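# Load two AA batteries into a remote's open battery bay

## Task

Insert both AA batteries into the open battery compartment of the remote control, each with correct polarity and pressed fully home against its spring contact. The remote itself may be moved. The result only counts if it stays in place without the robot holding it. At the end, anything the robot is touching must not drop by more than about a fingernail's thickness once released, or the task fails.

## Robot and tools

Robot: two xArm7-style arms, left_arm and right_arm, each with seven revolute joints and a parallel two-finger gripper. Their bases sit in the scene frame at left_arm (+0.058, +0.429, 0) m, quat_wxyz (+1.000, 0, 0, -0.021), and right_arm (-0.035, -0.320, 0) m, quat_wxyz (+0.997, 0, 0, -0.076).

Scene frame: origin on the table surface midway between the arms; +z is up, +x points out across the table, and left_arm sits toward +y. The arm names do not describe sides of any camera image. All reported gripper poses and velocities use this frame.

Gripper frame: fingers extend along the gripper's +z and close along its y axis. end_effector_position is the spot between the pads when closed, roughly 2 cm short of the fingertips; closing pushes the tips about 10 mm further along +z. Reported hand positions can be slightly wrong, more so at long reach.

Tool execute_actions. Argument actions is a list holding at most one item; optional pictures (boolean) asks for camera images. An empty list ({"actions": []}) commands nothing, returns the state and includes pictures. A motion item is {"rows": [...], "steps": N}: N is 4 to 15 control steps of 1/30 s (15 if omitted); rows holds 1 to 15 rows, one per step, and the final row repeats if rows run out. A wait item is {"steps": N} with no rows, N up to 300; it counts from the last result and your reply time is included.

Each row is one flat list of 16 numbers covering both arms, always: left_arm joints 1-7 then its gripper opening, followed by right_arm joints 1-7 and its opening. Joint values are absolute target angles in radians (same form as the Joint positions line), not offsets. Order and stated ranges: waist -6.283..6.283, shoulder -2.059..2.094, upper arm roll -6.283..6.283, elbow -0.192..3.927, forearm roll -6.283..6.283, wrist pitch -1.693..3.142, wrist roll -6.283..6.283. A target more than 0.010 rad beyond a range end, and further out than that joint's last reading, gets the whole call refused (nothing moves). True ends may differ by up to 0.010 rad; a target beyond the real end is clipped, and a "joint sent to its limit" line may appear, possibly referring to an earlier action. Opening is an absolute value from -1 (closed) to +1 (fully open, 0.084 m pad gap).

Motion limits: joint targets move at most 3.14 rad/s with 0.16 s ramp-up, and all joints of an arm are slowed together. Each step keeps targets within 0.623 rad of the measured angle, and targets that would move the hand over 70 mm from its measured spot are pulled back. Large moves therefore take several calls. The last 4 steps of each action run after its result is returned, while you reply; the arms keep heading to the last row until they settle or a step is HELD.

Result lines: state per arm (position in m, quat_wxyz, linear and angular velocity); Joint positions and Joint velocities, seven joints then pad gap in m; joint torques (offset, scaled, noisy, nonzero even in free air); grip_measured, the measured opening on the command scale. "joint command not followed" means a clearance check altered or blocked targets; HELD marks steps where your row was not (fully) sent.

Gripping: to keep hold of something, command an opening well below grip_measured; the larger the gap, the tighter the squeeze (about 24 N per pad at most, for objects up to about 6 cm). Echoing grip_measured still presses lightly. Closing fast can push hard enough to spring the fingers apart. Objects may occasionally be tugged from the grip or nudged.

Tool zoom_image: camera (cam_head_left, cam_head_right, cam_left_wrist, cam_right_wrist) and region [x0, y0, x1, y1] in pixels of that camera's latest 504x504 image, origin top-left, at most 504x504. It returns an enlarged view. Calibration (intrinsics, distortion, T_world_to_cam) is given per camera; expect errors of a few millimetres and up to a couple of degrees. Wrist camera poses follow from joint readings.

Tool read_manual: optional section "licences"; returns URDF licence text, no motion.

Tool finished_scene: argument scene, the number of the current scene. Answering without any tool call ends everything.

Avoid: dropping or knocking items off the table, letting the arms collide or press each other, slamming or shoving hard. Load limits (N m): waist 47, shoulder 47, upper arm roll 28.2, elbow 28.2, forearm roll 28.2, wrist pitch 18.8, wrist roll 18.8, including held weight; reaching one triggers a TORQUE FAULT (arm backs off, pauses 10 s, rest of call dropped). Holding loads heats motors: MOTOR HOT appears from 65 °C, and at 80 °C an OVER-TEMPERATURE FAULT brakes that arm until it cools. Quick, smooth motion with little effort is preferred.

Each tool is called after "Emit:" by a JSON object that holds its "method" and its "body".

## Session

Emit:
{"method": "execute_actions", "body": {"actions": []}}

Scene clock: 0.00 s of 5800.00 s.
left_arm: end_effector_position=(+0.4550, +0.4116, +0.2486) grip_measured=+1.00 end_effector_quat_wxyz=(-0.000, +1.000, -0.023, -0.003) end_effector_velocity=(-0.000, -0.000, -0.000) end_effector_angular_velocity=(-0.001, +0.000, +0.001) | right_arm: end_effector_position=(+0.0651, +0.1485, +0.2671) grip_measured=+1.00 end_effector_quat_wxyz=(-0.431, +0.665, -0.359, +0.493) end_effector_velocity=(-0.000, +0.000, -0.000) end_effector_angular_velocity=(+0.000, +0.001, +0.001)
Joint positions: left_arm=[-0.002 -0.252  0.     0.915  0.001  1.173  0.002  0.084] | right_arm=[ 0.228 -1.433  1.526  0.778  0.024  0.632  2.7    0.084]
Joint velocities: left_arm=[ 0.001 -0.    -0.    -0.    -0.001  0.     0.    -0.   ] | right_arm=[ 0.001  0.     0.     0.     0.001  0.    -0.    -0.   ]
Joint torques (N m, as the arm reports them, + toward a larger angle): no reading
Motor temperatures (°C, as the motors report them): left_arm=[35 34 39 34 40 35 39] | right_arm=[36 38 38 38 40 40 42]

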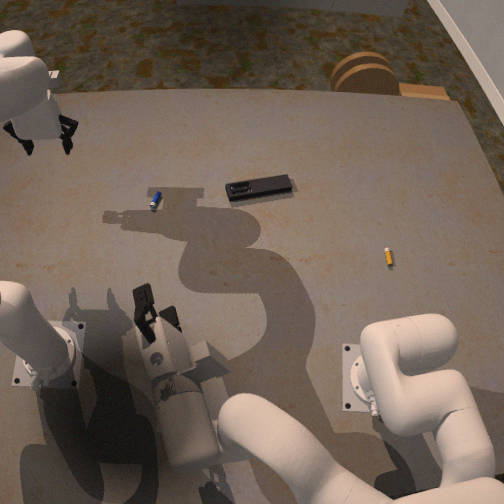

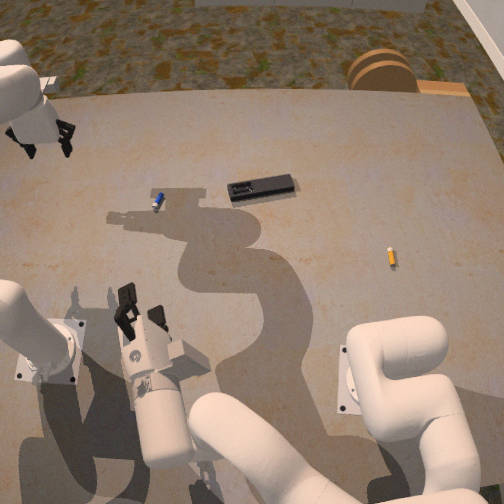

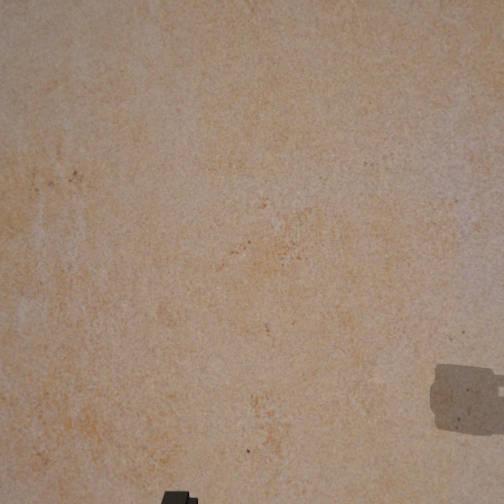

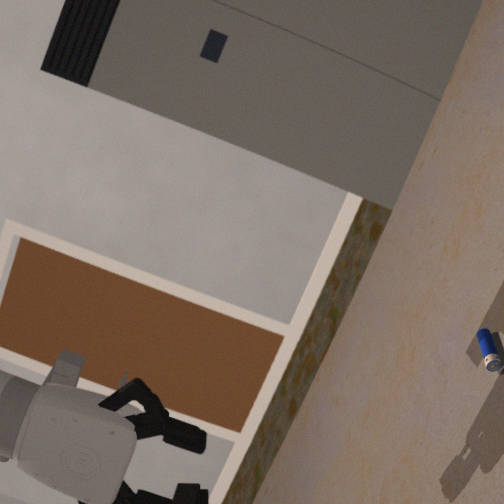

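Emit:
{"method": "zoom_image", "body": {"camera": "cam_head_left", "region": [210, 160, 310, 220]}}

Emit:
{"method": "zoom_image", "body": {"camera": "cam_head_left", "region": [130, 180, 190, 220]}}

Emit:
{"method": "zoom_image", "body": {"camera": "cam_head_left", "region": [360, 235, 420, 275]}}

Region (210, 160, 310, 220) of cam_head_left's 504x504 image, scaled by 5.040, with more detail than that image has; it fills the top 302 rows of this view, and the rest is white.

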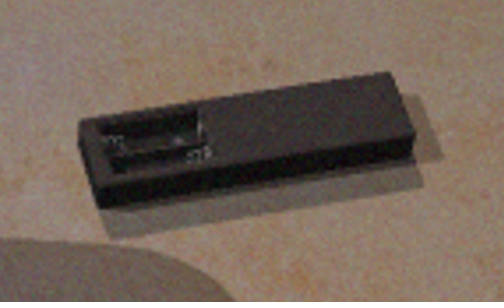

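Region (130, 180, 190, 220) of cam_head_left's 504x504 image, scaled by 8.400, with more detail than that image has.

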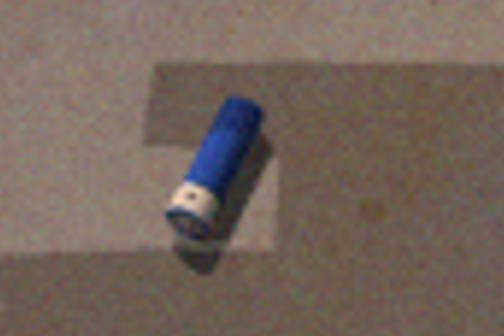

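Region (360, 235, 420, 275) of cam_head_left's 504x504 image, scaled by 8.400, with more detail than that image has.

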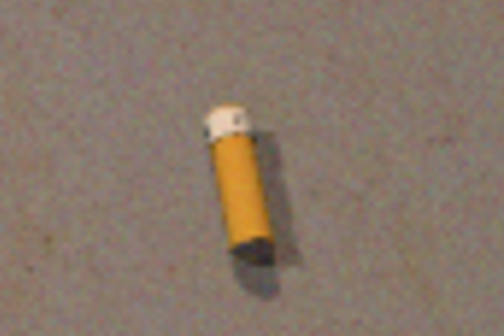

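Emit:
{"method": "execute_actions", "body": {"actions": [{"rows": [[-0.548,-0.166,0,0.854,0,1.020,0,1, 0.488,0.416,0,1.586,0,1.170,1.716,1]], "steps": 15}]}}

Emit:
{"method": "execute_actions", "body": {"actions": [{"steps": 25}], "pictures": true}}

Scene clock: 3.50 s of 5800.00 s.
left_arm: end_effector_position=(+0.4284, +0.2570, +0.2138) grip_measured=+1.00 end_effector_quat_wxyz=(-0.000, +0.976, -0.216, -0.001) end_effector_velocity=(-0.209, -0.518, -0.121) end_effector_angular_velocity=(-0.002, -0.005, -1.355) | right_arm: end_effector_position=(-0.0278, +0.1823, +0.4107) grip_measured=+1.00 end_effector_quat_wxyz=(-0.425, +0.748, -0.340, +0.379) end_effector_velocity=(-0.099, +0.001, +0.566) end_effector_angular_velocity=(+0.011, +0.667, +0.551)
Joint positions: left_arm=[-0.391 -0.19  -0.001  0.872  0.     1.064  0.001  0.084] | right_arm=[ 0.335 -1.136  1.231  1.077  0.014  0.848  2.401  0.084]
Joint velocities: left_arm=[-1.34   0.211 -0.023 -0.152 -0.004 -0.369 -0.006 -0.   ] | right_arm=[ 0.296  1.019 -1.022  0.945 -0.024  0.564 -1.018  0.   ]
Joint torques (N m, as the arm reports them, + toward a larger angle): left_arm=[ -2.18 -12.49   0.31  11.13   0.58  -0.76   0.19] | right_arm=[ -4.57  12.03 -25.47   2.88   0.62  -0.8    0.23]
Motor temperatures (°C, as the motors report them): left_arm=[35 35 39 35 40 35 39] | right_arm=[36 38 39 38 40 40 42]
Steps of this call (steps 1 to 90: nothing new was sent; then 0.13 s passed at rest; steps 91 to 101: the first 11 steps of this action). Readings (joint positions):
91: left_arm=[-0.002 -0.252 0.000 0.915 0.001 1.173 0.002] | right_arm=[0.228 -1.433 1.525 0.779 0.024 0.633 2.699]
92: left_arm=[-0.009 -0.251 0.003 0.914 0.001 1.170 0.002] | right_arm=[0.230 -1.425 1.520 0.785 0.023 0.642 2.690]
94: left_arm=[-0.072 -0.242 0.011 0.909 0.002 1.151 0.002] | right_arm=[0.251 -1.368 1.468 0.838 0.021 0.694 2.630]
98: left_arm=[-0.258 -0.211 -0.001 0.887 0.001 1.101 0.001] | right_arm=[0.304 -1.236 1.332 0.978 0.017 0.788 2.500]
101: the state above

Scene clock: 4.33 s of 5800.00 s.
left_arm: end_effector_position=(+0.4000, +0.1996, +0.2000) grip_measured=+1.00 end_effector_quat_wxyz=(+0.000, +0.957, -0.290, +0.000) end_effector_velocity=(-0.000, +0.000, -0.001) end_effector_angular_velocity=(+0.002, +0.000, -0.001) | right_arm: end_effector_position=(+0.3195, +0.0372, +0.5482) grip_measured=+1.00 end_effector_quat_wxyz=(-0.297, +0.797, -0.505, +0.147) end_effector_velocity=(+0.478, -0.208, -0.286) end_effector_angular_velocity=(-0.163, +0.827, -0.395)
Joint positions: left_arm=[-0.548 -0.166  0.     0.854  0.     1.02  -0.     0.084] | right_arm=[ 0.449 -0.324  0.435  1.46   0.003  1.091  1.886  0.084]
Joint velocities: left_arm=[-0.     0.001 -0.001 -0.     0.002  0.    -0.    -0.   ] | right_arm=[ 0.061  0.953 -0.722  0.205 -0.005  0.13  -0.28   0.   ]
Joint torques (N m, as the arm reports them, + toward a larger angle): left_arm=[ -1.97 -12.91   0.33  11.42   0.68  -0.84   0.13] | right_arm=[ 0.49 -7.2  -2.6  10.18  0.37 -2.47 -0.57]
Motor temperatures (°C, as the motors report them): left_arm=[36 35 39 35 40 35 39] | right_arm=[36 38 39 38 40 40 42]
Kept back: nothing.
Steps of this call (steps 1 to 4: the last 4 steps of your previous action; steps 5 to 25: the robot went on to your last target). Readings (joint positions):
1: left_arm=[-0.436 -0.183 -0.002 0.867 0.000 1.052 0.001] | right_arm=[0.345 -1.102 1.197 1.107 0.013 0.867 2.367]
2: left_arm=[-0.479 -0.177 -0.002 0.862 0.000 1.040 0.000] | right_arm=[0.354 -1.067 1.162 1.136 0.013 0.885 2.332]
4: left_arm=[-0.538 -0.167 -0.008 0.854 -0.000 1.025 0.000] | right_arm=[0.370 -0.996 1.090 1.190 0.011 0.918 2.261]
8: left_arm=[-0.547 -0.166 0.002 0.854 0.000 1.020 -0.000] | right_arm=[0.396 -0.857 0.948 1.276 0.009 0.972 2.143]
25: the state above
camera_calibration (this result's frames):
cam_left_wrist: T_world_to_cam=[[-0.548797, -0.835942, 0.00471491, 0.416534], [-0.835931, 0.548728, -0.0108577, 0.297313], [0.00648924, -0.00990003, -0.99993, 0.330006], [0, 0, 0, 1]] pos_world=[0.474984, 0.188321, 0.331247]
cam_right_wrist: T_world_to_cam=[[-0.732062, -0.305163, -0.609065, 0.609527], [-0.429239, 0.900882, 0.0645476, 0.135186], [0.528998, 0.308687, -0.790489, 0.385852], [0, 0, 0, 1]] pos_world=[0.300124, -0.054889, 0.667528]

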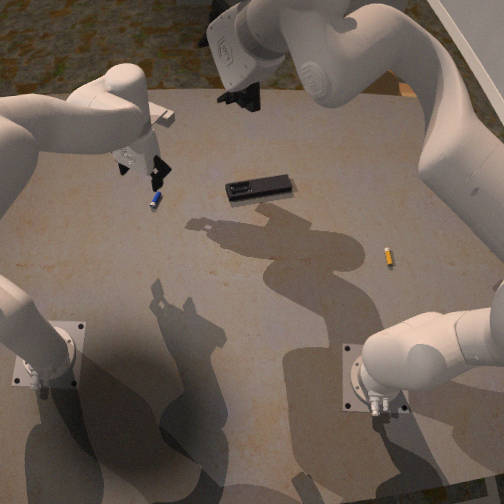

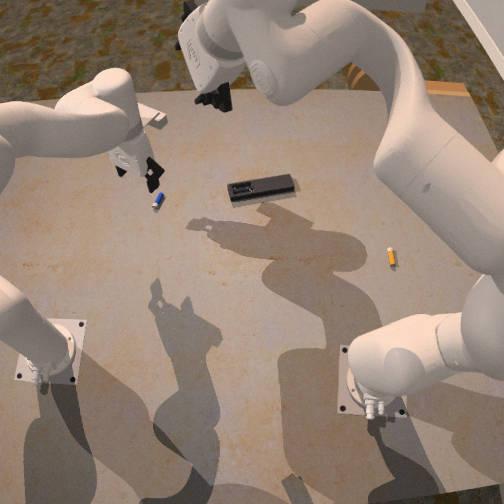

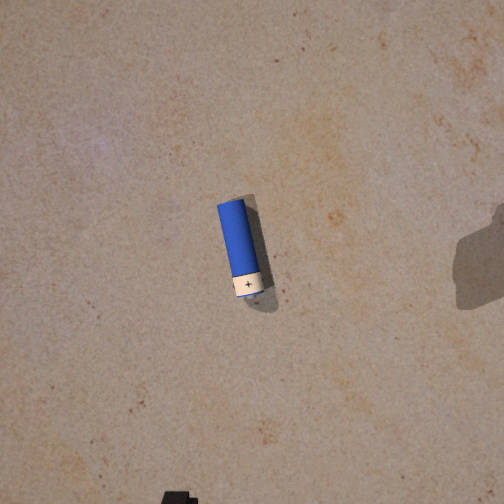

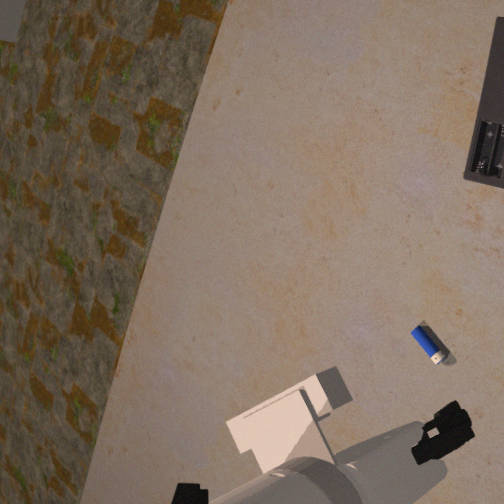

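Emit:
{"method": "execute_actions", "body": {"actions": [{"steps": 20}], "pictures": true}}

Scene clock: 5.00 s of 5800.00 s.
left_arm: end_effector_position=(+0.3999, +0.1995, +0.1999) grip_measured=+1.00 end_effector_quat_wxyz=(-0.000, +0.957, -0.291, +0.000) end_effector_velocity=(-0.000, +0.000, -0.000) end_effector_angular_velocity=(+0.002, -0.000, +0.001) | right_arm: end_effector_position=(+0.5132, -0.1038, +0.2419) grip_measured=+1.00 end_effector_quat_wxyz=(-0.036, +0.777, -0.628, +0.012) end_effector_velocity=(+0.105, -0.272, -0.523) end_effector_angular_velocity=(-0.491, +0.802, -0.266)
Joint positions: left_arm=[-0.548 -0.166  0.     0.854  0.     1.02  -0.     0.084] | right_arm=[0.484 0.337 0.046 1.573 0.    1.162 1.734 0.084]
Joint velocities: left_arm=[ 0.    -0.    -0.    -0.001  0.002  0.    -0.002  0.   ] | right_arm=[ 0.049  0.989 -0.566  0.167 -0.004  0.1   -0.219  0.   ]
Joint torques (N m, as the arm reports them, + toward a larger angle): left_arm=[ -1.87 -12.49   0.33  11.22   0.74  -0.89   0.17] | right_arm=[  1.33 -24.25   0.12  11.82   0.46  -1.76  -0.51]
Motor temperatures (°C, as the motors report them): left_arm=[36 35 39 35 40 35 39] | right_arm=[36 38 39 38 40 40 42]
Kept back: nothing.
Steps of this call (steps 1 to 20: the robot went on to your last target). Readings (joint positions):
1: left_arm=[-0.548 -0.166 0.000 0.854 0.000 1.020 -0.000] | right_arm=[0.451 -0.292 0.412 1.467 0.003 1.096 1.877]
2: left_arm=[-0.548 -0.166 0.000 0.854 0.000 1.020 -0.000] | right_arm=[0.453 -0.260 0.389 1.473 0.003 1.100 1.868]
4: left_arm=[-0.548 -0.166 0.000 0.854 0.000 1.020 -0.000] | right_arm=[0.456 -0.194 0.347 1.485 0.003 1.107 1.852]
8: left_arm=[-0.548 -0.166 0.000 0.854 0.000 1.020 -0.000] | right_arm=[0.463 -0.061 0.272 1.507 0.002 1.121 1.822]
20: the state above
camera_calibration (this result's frames):
cam_left_wrist: T_world_to_cam=[[-0.549011, -0.835802, 0.00470293, 0.416488], [-0.83579, 0.548943, -0.0108044, 0.297195], [0.00644874, -0.00986242, -0.999931, 0.329991], [0, 0, 0, 1]] pos_world=[0.474922, 0.188213, 0.33122]
cam_right_wrist: T_world_to_cam=[[-0.979556, -0.193406, -0.0553463, 0.526435], [-0.194516, 0.980779, 0.0153729, 0.264846], [0.0513092, 0.0258244, -0.998349, 0.350865], [0, 0, 0, 1]] pos_world=[0.549187, -0.167001, 0.375351]

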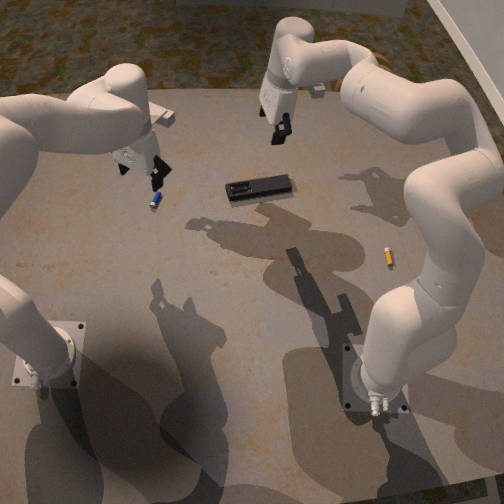

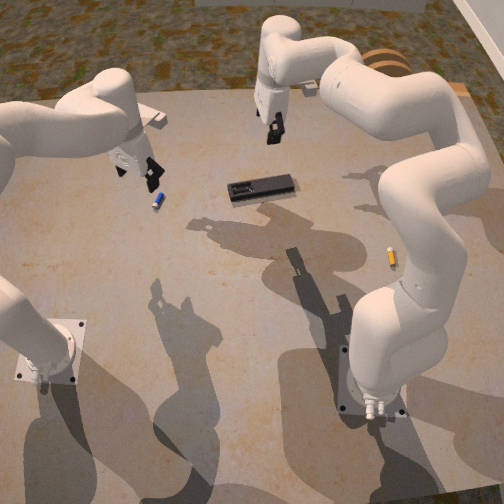

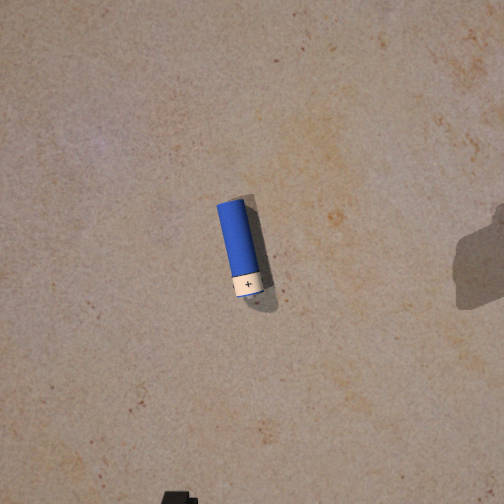

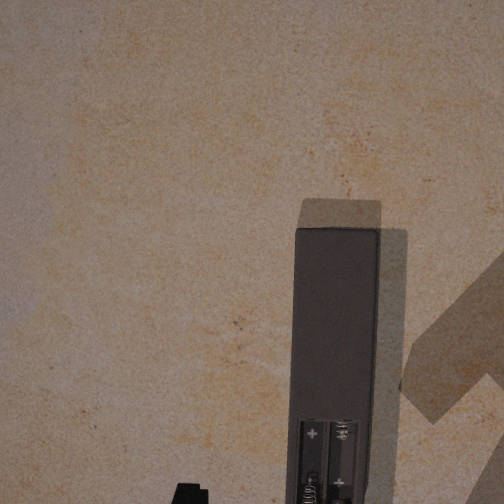

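Emit:
{"method": "execute_actions", "body": {"actions": []}}

Emit:
{"method": "zoom_image", "body": {"camera": "cam_right_wrist", "region": [250, 380, 430, 504]}}

Scene clock: 5.17 s of 5800.00 s.
left_arm: end_effector_position=(+0.3999, +0.1995, +0.1999) grip_measured=+1.00 end_effector_quat_wxyz=(-0.000, +0.957, -0.291, +0.000) end_effector_velocity=(+0.000, -0.001, +0.001) end_effector_angular_velocity=(-0.001, -0.002, -0.002) | right_arm: end_effector_position=(+0.5181, -0.1296, +0.1946) grip_measured=+1.00 end_effector_quat_wxyz=(+0.005, +0.770, -0.638, -0.003) end_effector_velocity=(+0.025, +0.043, +0.074) end_effector_angular_velocity=(+0.067, -0.150, +0.060)
Joint positions: left_arm=[-0.548 -0.166  0.     0.854  0.     1.02  -0.     0.084] | right_arm=[ 0.486  0.42  -0.002  1.579 -0.     1.171  1.717  0.084]
Joint velocities: left_arm=[-0.002 -0.     0.     0.002 -0.     0.     0.     0.   ] | right_arm=[ 0.028 -0.054  0.026  0.098  0.005 -0.011 -0.009  0.   ]
Joint torques (N m, as the arm reports them, + toward a larger angle): left_arm=[ -2.09 -12.68   0.53  11.19   0.65  -0.86   0.12] | right_arm=[  4.64 -30.05   2.31  15.07   0.59  -2.48  -0.42]
Motor temperatures (°C, as the motors report them): left_arm=[36 35 39 35 40 35 39] | right_arm=[36 38 39 38 40 40 42]
Kept back: nothing.
Steps of this call (steps 1 to 5: the robot went on to your last target). Readings (joint positions):
1: left_arm=[-0.548 -0.166 0.000 0.854 -0.000 1.020 0.000] | right_arm=[0.486 0.369 0.027 1.578 0.000 1.165 1.727]
2: left_arm=[-0.548 -0.166 0.000 0.854 -0.000 1.020 -0.000] | right_arm=[0.486 0.396 0.012 1.580 0.000 1.168 1.721]
4: left_arm=[-0.548 -0.166 0.000 0.854 0.000 1.020 -0.000] | right_arm=[0.485 0.420 -0.002 1.577 -0.000 1.171 1.717]
5: the state above
camera_calibration (this result's frames):
cam_left_wrist: T_world_to_cam=[[-0.549013, -0.835801, 0.00470279, 0.416488], [-0.835789, 0.548944, -0.0108036, 0.297194], [0.00644806, -0.00986184, -0.999931, 0.329991], [0, 0, 0, 1]] pos_world=[0.474921, 0.188212, 0.33122]
cam_right_wrist: T_world_to_cam=[[-0.985181, -0.169406, 0.0268218, 0.513687], [-0.169866, 0.985338, -0.015925, 0.285749], [-0.0237308, -0.0202451, -0.999513, 0.337227], [0, 0, 0, 1]] pos_world=[0.562616, -0.187711, 0.327836]

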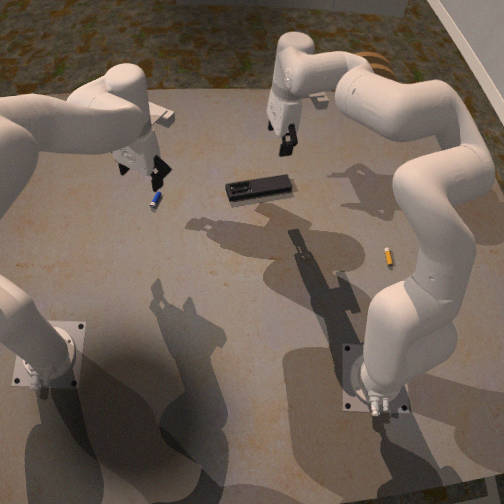

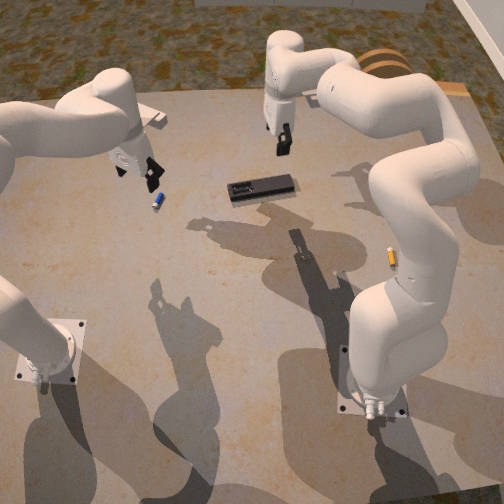

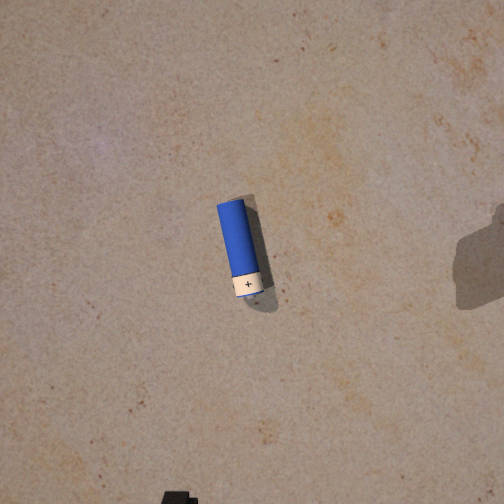

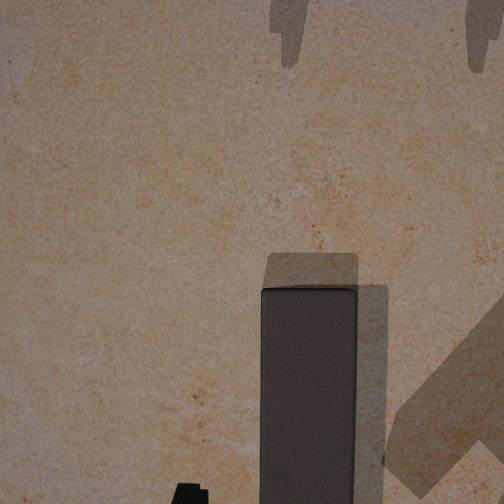

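Region (250, 380, 430, 504) of cam_right_wrist's 504x504 image, scaled by 2.800, with more detail than that image has; it fills the top 347 rows of this view, and the rest is white.

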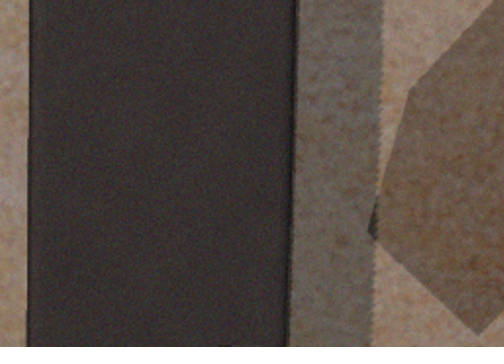

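Emit:
{"method": "execute_actions", "body": {"actions": [{"rows": [[-0.548,-0.166,0,0.854,0,1.020,0,1, 0.487,0.6235,0,1.381,0,0.757,1.735,1]], "steps": 15}], "pictures": true}}

Scene clock: 11.70 s of 5800.00 s.
left_arm: end_effector_position=(+0.3999, +0.1995, +0.1999) grip_measured=+1.00 end_effector_quat_wxyz=(-0.000, +0.957, -0.291, +0.000) end_effector_velocity=(+0.000, +0.000, +0.000) end_effector_angular_velocity=(+0.000, -0.000, -0.001) | right_arm: end_effector_position=(+0.5148, -0.1287, +0.0400) grip_measured=+1.00 end_effector_quat_wxyz=(+0.003, +0.765, -0.644, -0.002) end_effector_velocity=(-0.129, -0.047, -0.456) end_effector_angular_velocity=(-0.066, +0.186, -0.046)
Joint positions: left_arm=[-0.548 -0.166  0.     0.854 -0.     1.02  -0.     0.084] | right_arm=[0.487 0.607 0.    1.398 0.    0.798 1.733 0.084]
Joint velocities: left_arm=[ 0.001  0.    -0.     0.001  0.     0.     0.001 -0.   ] | right_arm=[-0.003  0.549 -0.    -0.544 -0.001 -0.896  0.043 -0.   ]
Joint torques (N m, as the arm reports them, + toward a larger angle): left_arm=[ -1.99 -12.61   0.3   11.31   0.6   -0.86   0.05] | right_arm=[  0.42 -36.95  -0.69  15.14   0.36  -1.04  -0.1 ]
Motor temperatures (°C, as the motors report them): left_arm=[36 35 39 36 40 35 39] | right_arm=[36 39 39 40 40 40 42]
Steps of this call (steps 1 to 30: the robot went on to your last target; steps 31 to 100: nothing new was sent; then 2.83 s passed at rest; steps 101 to 111: the first 11 steps of this action). Readings (joint positions):
101: left_arm=[-0.548 -0.166 -0.000 0.854 -0.000 1.020 0.000] | right_arm=[0.488 0.416 -0.000 1.586 -0.000 1.169 1.716]
102: left_arm=[-0.548 -0.166 0.000 0.854 0.000 1.020 -0.000] | right_arm=[0.488 0.419 -0.000 1.583 -0.000 1.160 1.716]
104: left_arm=[-0.548 -0.166 -0.000 0.854 0.000 1.020 0.000] | right_arm=[0.488 0.445 -0.000 1.558 0.000 1.091 1.720]
108: left_arm=[-0.548 -0.166 0.000 0.854 -0.000 1.020 -0.000] | right_arm=[0.487 0.542 0.000 1.461 -0.000 0.922 1.727]
111: the state above
camera_calibration (this result's frames):
cam_left_wrist: T_world_to_cam=[[-0.549014, -0.8358, 0.00470283, 0.416488], [-0.835788, 0.548945, -0.0108036, 0.297194], [0.00644806, -0.0098619, -0.999931, 0.329991], [0, 0, 0, 1]] pos_world=[0.474921, 0.188212, 0.33122]
cam_right_wrist: T_world_to_cam=[[-0.987504, -0.156038, 0.0220976, 0.517781], [-0.156372, 0.987595, -0.0143113, 0.275162], [-0.0195904, -0.0175879, -0.999653, 0.180824], [0, 0, 0, 1]] pos_world=[0.55788, -0.187775, 0.173258]

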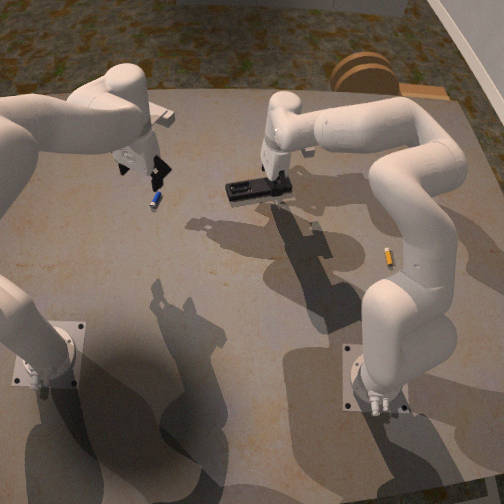

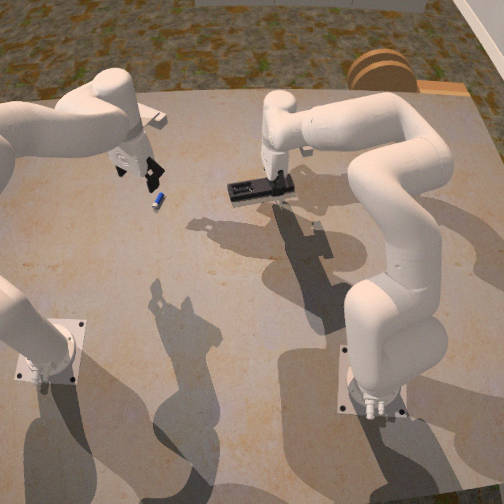

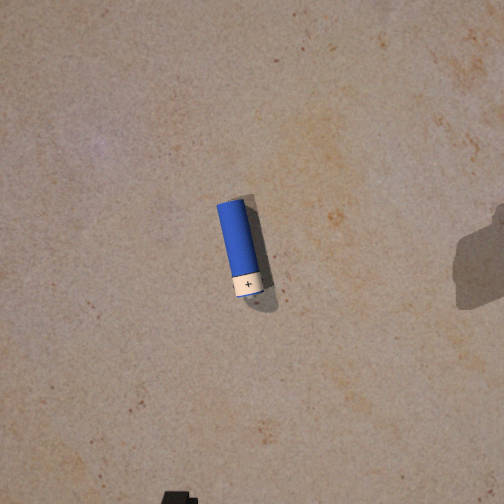

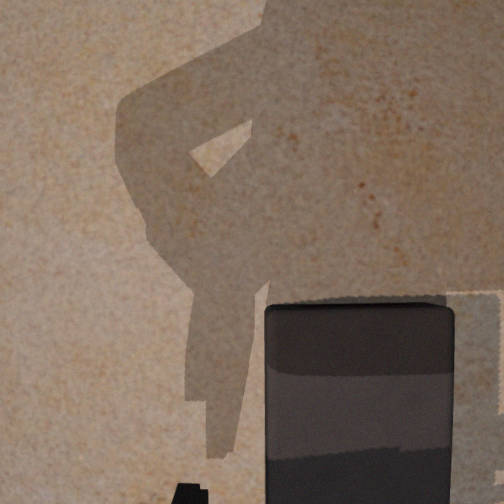

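Emit:
{"method": "execute_actions", "body": {"actions": [{"rows": [[-0.548,-0.166,0,0.854,0,1.020,0,1, 0.487,0.6235,0,1.381,0,0.757,1.735,0.8],[-0.548,-0.166,0,0.854,0,1.020,0,1, 0.487,0.6235,0,1.381,0,0.757,1.735,0.6],[-0.548,-0.166,0,0.854,0,1.020,0,1, 0.487,0.6235,0,1.381,0,0.757,1.735,0.5],[-0.548,-0.166,0,0.854,0,1.020,0,1, 0.487,0.6235,0,1.381,0,0.757,1.735,0.4],[-0.548,-0.166,0,0.854,0,1.020,0,1, 0.487,0.6235,0,1.381,0,0.757,1.735,0.3],[-0.548,-0.166,0,0.854,0,1.020,0,1, 0.487,0.6235,0,1.381,0,0.757,1.735,0.25],[-0.548,-0.166,0,0.854,0,1.020,0,1, 0.487,0.6235,0,1.381,0,0.757,1.735,0.2],[-0.548,-0.166,0,0.854,0,1.020,0,1, 0.487,0.6235,0,1.381,0,0.757,1.735,0.15],[-0.548,-0.166,0,0.854,0,1.020,0,1, 0.487,0.6235,0,1.381,0,0.757,1.735,0.1],[-0.548,-0.166,0,0.854,0,1.020,0,1, 0.487,0.6235,0,1.381,0,0.757,1.735,0.0],[-0.548,-0.166,0,0.854,0,1.020,0,1, 0.487,0.6235,0,1.381,0,0.757,1.735,-0.1],[-0.548,-0.166,0,0.854,0,1.020,0,1, 0.487,0.6235,0,1.381,0,0.757,1.735,-0.2]], "steps": 15}]}}

Emit:
{"method": "execute_actions", "body": {"actions": [{"steps": 8}], "pictures": true}}

Scene clock: 12.50 s of 5800.00 s.
left_arm: end_effector_position=(+0.3999, +0.1995, +0.1999) grip_measured=+1.00 end_effector_quat_wxyz=(-0.000, +0.957, -0.291, +0.000) end_effector_velocity=(-0.000, -0.000, +0.000) end_effector_angular_velocity=(+0.000, -0.001, -0.001) | right_arm: end_effector_position=(+0.5141, -0.1291, +0.0276) grip_measured=+0.09 end_effector_quat_wxyz=(-0.001, +0.765, -0.644, +0.000) end_effector_velocity=(-0.004, -0.001, -0.006) end_effector_angular_velocity=(-0.003, +0.009, +0.001)
Joint positions: left_arm=[-0.548 -0.166 -0.     0.854  0.     1.02  -0.     0.084] | right_arm=[ 0.487  0.623 -0.     1.381  0.     0.757  1.735  0.048]
Joint velocities: left_arm=[-0.001 -0.    -0.     0.001  0.001 -0.    -0.     0.   ] | right_arm=[ 0.     0.005  0.001 -0.008 -0.001 -0.003  0.     0.002]
Joint torques (N m, as the arm reports them, + toward a larger angle): left_arm=[ -1.63 -12.47   0.37  11.24   0.7   -0.86   0.15] | right_arm=[  0.44 -25.83  -0.72  10.55   0.38  -1.68  -0.38]
Motor temperatures (°C, as the motors report them): left_arm=[35 35 39 36 40 35 39] | right_arm=[36 39 39 40 40 40 42]
Steps of this call (steps 1 to 4: the last 4 steps of your previous action; steps 5 to 13: the robot went on to your last target; steps 14 to 24: the first 11 steps of this action). Readings (joint positions):
14: left_arm=[-0.548 -0.166 0.000 0.854 0.000 1.020 0.000] | right_arm=[0.487 0.623 0.000 1.381 -0.000 0.757 1.735]
15: left_arm=[-0.548 -0.166 -0.000 0.854 0.000 1.020 0.000] | right_arm=[0.487 0.623 0.000 1.381 -0.000 0.757 1.735]
17: left_arm=[-0.548 -0.166 -0.000 0.854 -0.000 1.020 0.000] | right_arm=[0.487 0.623 0.000 1.381 -0.000 0.757 1.735]
21: left_arm=[-0.548 -0.166 0.000 0.854 0.000 1.020 -0.000] | right_arm=[0.487 0.623 -0.000 1.381 -0.000 0.757 1.735]
24: the state above

Scene clock: 12.77 s of 5800.00 s.
left_arm: end_effector_position=(+0.3999, +0.1995, +0.1999) grip_measured=+1.00 end_effector_quat_wxyz=(-0.000, +0.957, -0.291, +0.000) end_effector_velocity=(+0.000, -0.000, +0.000) end_effector_angular_velocity=(-0.002, +0.000, +0.001) | right_arm: end_effector_position=(+0.5141, -0.1291, +0.0275) grip_measured=+0.09 end_effector_quat_wxyz=(-0.001, +0.765, -0.644, +0.000) end_effector_velocity=(-0.000, -0.000, -0.000) end_effector_angular_velocity=(-0.001, +0.000, +0.000)
Joint positions: left_arm=[-0.548 -0.166  0.     0.854  0.     1.02  -0.     0.084] | right_arm=[ 0.487  0.623 -0.     1.381 -0.     0.757  1.735  0.048]
Joint velocities: left_arm=[ 0.    -0.    -0.     0.001 -0.002  0.     0.    -0.   ] | right_arm=[-0.     0.     0.    -0.    -0.001  0.     0.     0.   ]
Joint torques (N m, as the arm reports them, + toward a larger angle): left_arm=[ -1.52 -12.56   0.51  11.29   0.74  -0.86   0.18] | right_arm=[  0.48 -24.96  -0.63  10.     0.52  -1.55  -0.3 ]
Motor temperatures (°C, as the motors report them): left_arm=[35 35 39 37 40 35 39] | right_arm=[36 39 39 40 40 40 42]
Kept back: nothing.
Steps of this call (steps 1 to 4: the last 4 steps of your previous action; steps 5 to 8: the robot went on to your last target). Readings (joint positions):
1: left_arm=[-0.548 -0.166 0.000 0.854 0.000 1.020 0.000] | right_arm=[0.487 0.623 -0.000 1.381 -0.000 0.757 1.735]
2: left_arm=[-0.548 -0.166 -0.000 0.854 -0.000 1.020 0.000] | right_arm=[0.487 0.623 -0.000 1.381 -0.000 0.757 1.735]
4: left_arm=[-0.548 -0.166 -0.000 0.854 0.000 1.020 0.000] | right_arm=[0.487 0.623 -0.000 1.381 -0.000 0.757 1.735]
8: the state above
camera_calibration (this result's frames):
cam_left_wrist: T_world_to_cam=[[-0.549014, -0.8358, 0.0047028, 0.416488], [-0.835788, 0.548945, -0.0108035, 0.297194], [0.00644798, -0.00986181, -0.999931, 0.329991], [0, 0, 0, 1]] pos_world=[0.474921, 0.188212, 0.33122]
cam_right_wrist: T_world_to_cam=[[-0.987968, -0.154032, 0.0138786, 0.51805], [-0.154211, 0.987954, -0.0128839, 0.274141], [-0.0117268, -0.0148691, -0.999821, 0.164618], [0, 0, 0, 1]] pos_world=[0.556023, -0.188594, 0.16093]

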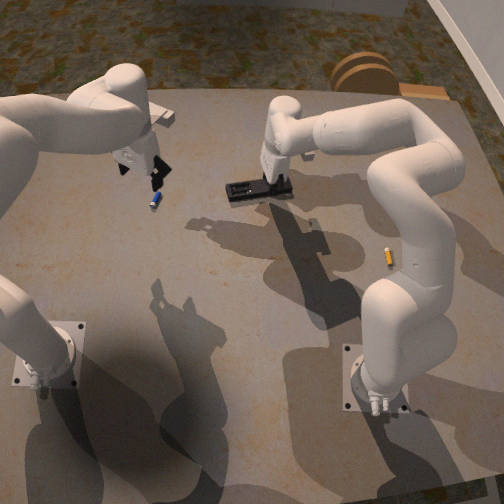

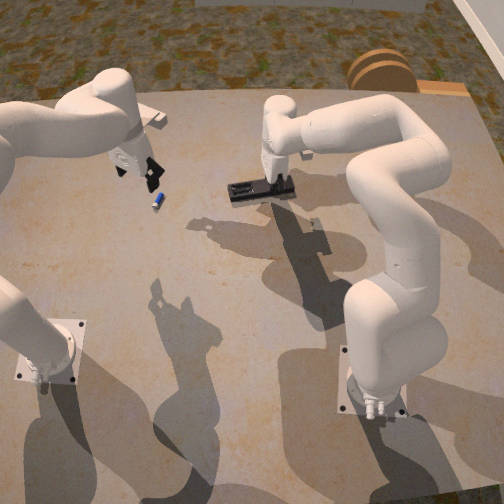

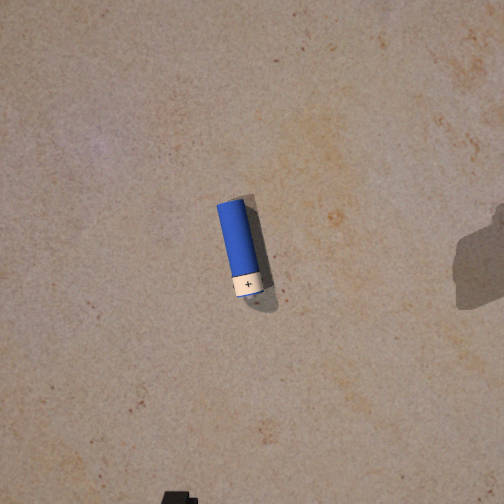

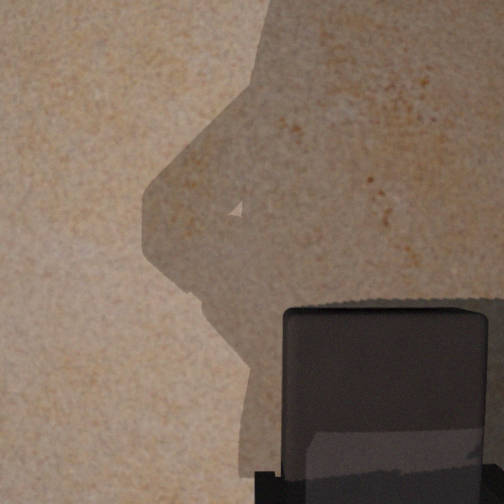

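Emit:
{"method": "execute_actions", "body": {"actions": [{"rows": [[-0.548,-0.166,0,0.854,0,1.020,0,1, 0.487,0.605,0,1.384,0,0.779,1.735,-0.2],[-0.548,-0.166,0,0.854,0,1.020,0,1, 0.487,0.585,0,1.387,0,0.802,1.735,-0.2],[-0.548,-0.166,0,0.854,0,1.020,0,1, 0.487,0.5637,0,1.390,0,0.826,1.735,-0.2],[-0.548,-0.166,0,0.854,0,1.020,0,1, 0.487,0.5637,0,1.390,0,0.826,1.735,-0.2],[-0.548,-0.166,0,0.854,0,1.020,0,1, 0.487,0.5637,0,1.390,0,0.826,1.735,-0.2],[-0.548,-0.166,0,0.854,0,1.020,0,1, 0.487,0.5637,0,1.390,0,0.826,1.735,-0.2],[-0.548,-0.166,0,0.854,0,1.020,0,1, 0.934,0.137,0,0.738,0,0.601,1.916,-0.2]], "steps": 15}]}}

Emit:
{"method": "execute_actions", "body": {"actions": [{"steps": 12}], "pictures": true}}

Scene clock: 14.47 s of 5800.00 s.
left_arm: end_effector_position=(+0.3999, +0.1995, +0.1999) grip_measured=+1.00 end_effector_quat_wxyz=(-0.000, +0.957, -0.291, +0.000) end_effector_velocity=(-0.000, +0.000, -0.000) end_effector_angular_velocity=(+0.001, -0.001, -0.002) | right_arm: end_effector_position=(+0.4780, -0.1019, +0.0637) grip_measured=+0.09 end_effector_quat_wxyz=(-0.002, +0.776, -0.631, +0.004) end_effector_velocity=(-0.519, +0.463, +0.021) end_effector_angular_velocity=(+0.065, +0.065, +0.743)
Joint positions: left_arm=[-0.548 -0.166  0.     0.854  0.     1.02  -0.     0.084] | right_arm=[ 0.564  0.485 -0.01   1.271 -0.     0.779  1.77   0.048]
Joint velocities: left_arm=[-0.    -0.     0.    -0.     0.001  0.     0.001 -0.   ] | right_arm=[ 0.962 -0.866  0.158 -1.318  0.003 -0.416  0.353 -0.   ]
Joint torques (N m, as the arm reports them, + toward a larger angle): left_arm=[ -1.84 -12.4    0.34  11.29   0.75  -0.87   0.04] | right_arm=[  5.28 -23.81   4.21  12.09   0.61  -2.07  -0.32]
Motor temperatures (°C, as the motors report them): left_arm=[35 35 39 37 40 35 39] | right_arm=[36 39 39 40 40 40 42]
Steps of this call (steps 1 to 15: the robot went on to your last target; steps 16 to 40: nothing new was sent; steps 41 to 51: the first 11 steps of this action). Readings (joint positions):
41: left_arm=[-0.548 -0.166 0.000 0.854 0.000 1.020 -0.000] | right_arm=[0.487 0.623 -0.000 1.381 0.000 0.758 1.735]
42: left_arm=[-0.548 -0.166 0.000 0.854 -0.000 1.020 0.000] | right_arm=[0.487 0.619 0.000 1.381 0.000 0.766 1.735]
44: left_arm=[-0.548 -0.166 0.000 0.854 0.000 1.020 0.000] | right_arm=[0.487 0.594 0.000 1.380 0.000 0.801 1.735]
48: left_arm=[-0.548 -0.166 -0.000 0.854 0.000 1.020 0.000] | right_arm=[0.492 0.555 -0.002 1.386 -0.000 0.818 1.738]
51: the state above

Scene clock: 14.87 s of 5800.00 s.
left_arm: end_effector_position=(+0.3999, +0.1995, +0.1999) grip_measured=+1.00 end_effector_quat_wxyz=(-0.000, +0.957, -0.291, +0.000) end_effector_velocity=(+0.000, -0.000, +0.000) end_effector_angular_velocity=(-0.001, -0.001, -0.001) | right_arm: end_effector_position=(+0.2723, -0.0193, +0.0601) grip_measured=+0.09 end_effector_quat_wxyz=(+0.001, +0.843, -0.538, -0.001) end_effector_velocity=(-0.299, +0.024, -0.033) end_effector_angular_velocity=(-0.051, +0.061, +0.359)
Joint positions: left_arm=[-0.548 -0.166 -0.     0.854  0.     1.02   0.     0.084] | right_arm=[ 0.922  0.151  0.004  0.758 -0.     0.61   1.909  0.048]
Joint velocities: left_arm=[-0.    -0.001  0.     0.001 -0.     0.     0.001  0.   ] | right_arm=[ 0.455 -0.412  0.067 -0.671 -0.002 -0.179  0.164  0.   ]
Joint torques (N m, as the arm reports them, + toward a larger angle): left_arm=[ -1.96 -12.56   0.48  11.3    0.74  -0.98   0.19] | right_arm=[-19.84 -10.01 -10.97  16.66   0.62  -2.94  -0.61]
Motor temperatures (°C, as the motors report them): left_arm=[35 35 39 37 40 35 39] | right_arm=[36 39 39 40 40 40 42]
Kept back: nothing.
Steps of this call (steps 1 to 4: the last 4 steps of your previous action; steps 5 to 12: the robot went on to your last target). Readings (joint positions):
1: left_arm=[-0.548 -0.166 0.000 0.854 0.000 1.020 0.000] | right_arm=[0.596 0.457 -0.003 1.229 -0.000 0.765 1.781]
2: left_arm=[-0.548 -0.166 0.000 0.854 -0.000 1.020 -0.000] | right_arm=[0.628 0.429 0.001 1.187 0.000 0.751 1.792]
4: left_arm=[-0.548 -0.166 -0.000 0.854 -0.000 1.020 0.000] | right_arm=[0.688 0.374 0.002 1.101 0.000 0.723 1.816]
8: left_arm=[-0.548 -0.166 0.000 0.854 0.000 1.020 0.000] | right_arm=[0.811 0.257 0.003 0.922 0.000 0.663 1.865]
12: the state above
camera_calibration (this result's frames):
cam_left_wrist: T_world_to_cam=[[-0.549014, -0.8358, 0.00470278, 0.416488], [-0.835788, 0.548945, -0.0108033, 0.297194], [0.00644784, -0.00986169, -0.999931, 0.329991], [0, 0, 0, 1]] pos_world=[0.474921, 0.188212, 0.33122]
cam_right_wrist: T_world_to_cam=[[-0.913167, -0.407189, 0.0179869, 0.270119], [-0.407439, 0.913133, -0.0134587, 0.196408], [-0.0109442, -0.0196186, -0.999748, 0.195692], [0, 0, 0, 1]] pos_world=[0.32883, -0.0655175, 0.193428]

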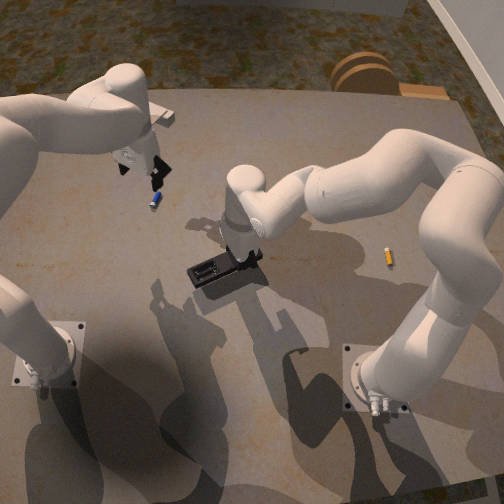

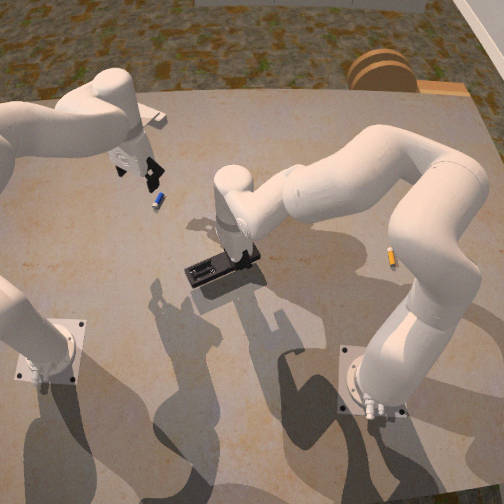

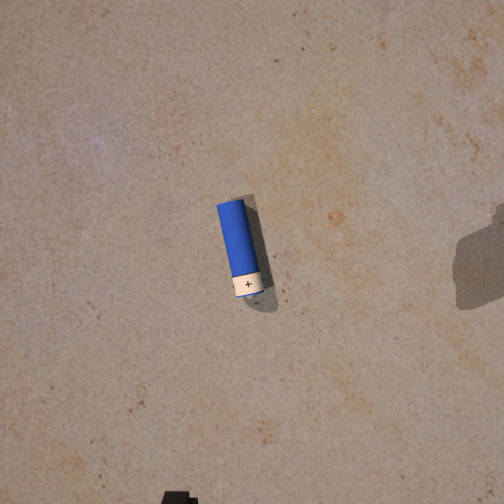

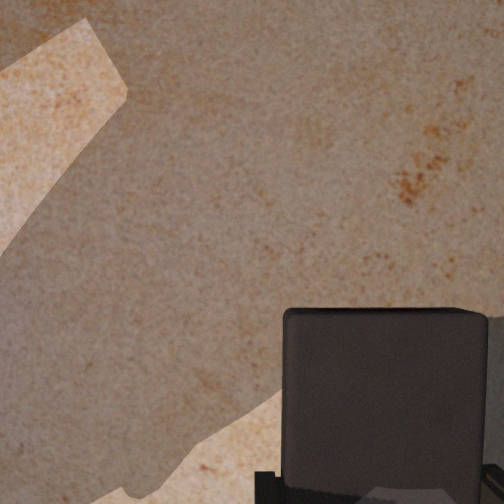

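Lower and release.

Emit:
{"method": "execute_actions", "body": {"actions": [{"rows": [[-0.548,-0.166,0,0.854,0,1.020,0,1, 0.934,0.165,0,0.735,0,0.570,1.916,-0.2],[-0.548,-0.166,0,0.854,0,1.020,0,1, 0.934,0.195,0,0.731,0,0.536,1.916,-0.2],[-0.548,-0.166,0,0.854,0,1.020,0,1, 0.934,0.221,0,0.7288,0,0.508,1.916,-0.2],[-0.548,-0.166,0,0.854,0,1.020,0,1, 0.934,0.221,0,0.7288,0,0.508,1.916,-0.2],[-0.548,-0.166,0,0.854,0,1.020,0,1, 0.934,0.221,0,0.7288,0,0.508,1.916,-0.2],[-0.548,-0.166,0,0.854,0,1.020,0,1, 0.934,0.221,0,0.7288,0,0.508,1.916,-0.2],[-0.548,-0.166,0,0.854,0,1.020,0,1, 0.934,0.221,0,0.7288,0,0.508,1.916,-0.2],[-0.548,-0.166,0,0.854,0,1.020,0,1, 0.934,0.221,0,0.7288,0,0.508,1.916,-0.2],[-0.548,-0.166,0,0.854,0,1.020,0,1, 0.934,0.221,0,0.7288,0,0.508,1.916,-0.2],[-0.548,-0.166,0,0.854,0,1.020,0,1, 0.934,0.221,0,0.7288,0,0.508,1.916,-0.2]], "steps": 12}]}}

Scene clock: 15.47 s of 5800.00 s.
left_arm: end_effector_position=(+0.3999, +0.1995, +0.1999) grip_measured=+1.00 end_effector_quat_wxyz=(-0.000, +0.957, -0.291, +0.000) end_effector_velocity=(+0.001, +0.000, +0.000) end_effector_angular_velocity=(-0.000, -0.001, +0.001) | right_arm: end_effector_position=(+0.2655, -0.0218, +0.0267) grip_measured=+0.09 end_effector_quat_wxyz=(+0.003, +0.843, -0.538, -0.001) end_effector_velocity=(+0.021, +0.022, +0.017) end_effector_angular_velocity=(+0.061, -0.060, +0.001)
Joint positions: left_arm=[-0.548 -0.166 -0.     0.854  0.     1.02   0.     0.084] | right_arm=[ 0.934  0.223 -0.     0.727  0.     0.51   1.916  0.048]
Joint velocities: left_arm=[ 0.001  0.     0.     0.001  0.    -0.    -0.     0.   ] | right_arm=[ 0.001 -0.009  0.001  0.032  0.001 -0.045 -0.001 -0.   ]
Joint torques (N m, as the arm reports them, + toward a larger angle): left_arm=[ -2.06 -12.15   0.36  11.18   0.51  -0.92   0.03] | right_arm=[  0.4  -18.87  -0.38   9.54   0.37  -1.73  -0.4 ]
Motor temperatures (°C, as the motors report them): left_arm=[35 35 39 37 40 35 39] | right_arm=[36 39 39 40 40 40 42]
Steps of this call (steps 1 to 10: the robot went on to your last target; steps 11 to 18: the first 8 steps of this action). Readings (joint positions):
11: left_arm=[-0.548 -0.166 0.000 0.854 -0.000 1.020 -0.000] | right_arm=[0.933 0.138 -0.001 0.739 0.000 0.600 1.916]
12: left_arm=[-0.548 -0.166 -0.000 0.854 -0.000 1.020 -0.000] | right_arm=[0.933 0.144 -0.001 0.739 0.000 0.591 1.916]
14: left_arm=[-0.548 -0.166 -0.000 0.854 -0.000 1.020 -0.000] | right_arm=[0.933 0.182 -0.001 0.737 0.000 0.546 1.916]
18: the state above


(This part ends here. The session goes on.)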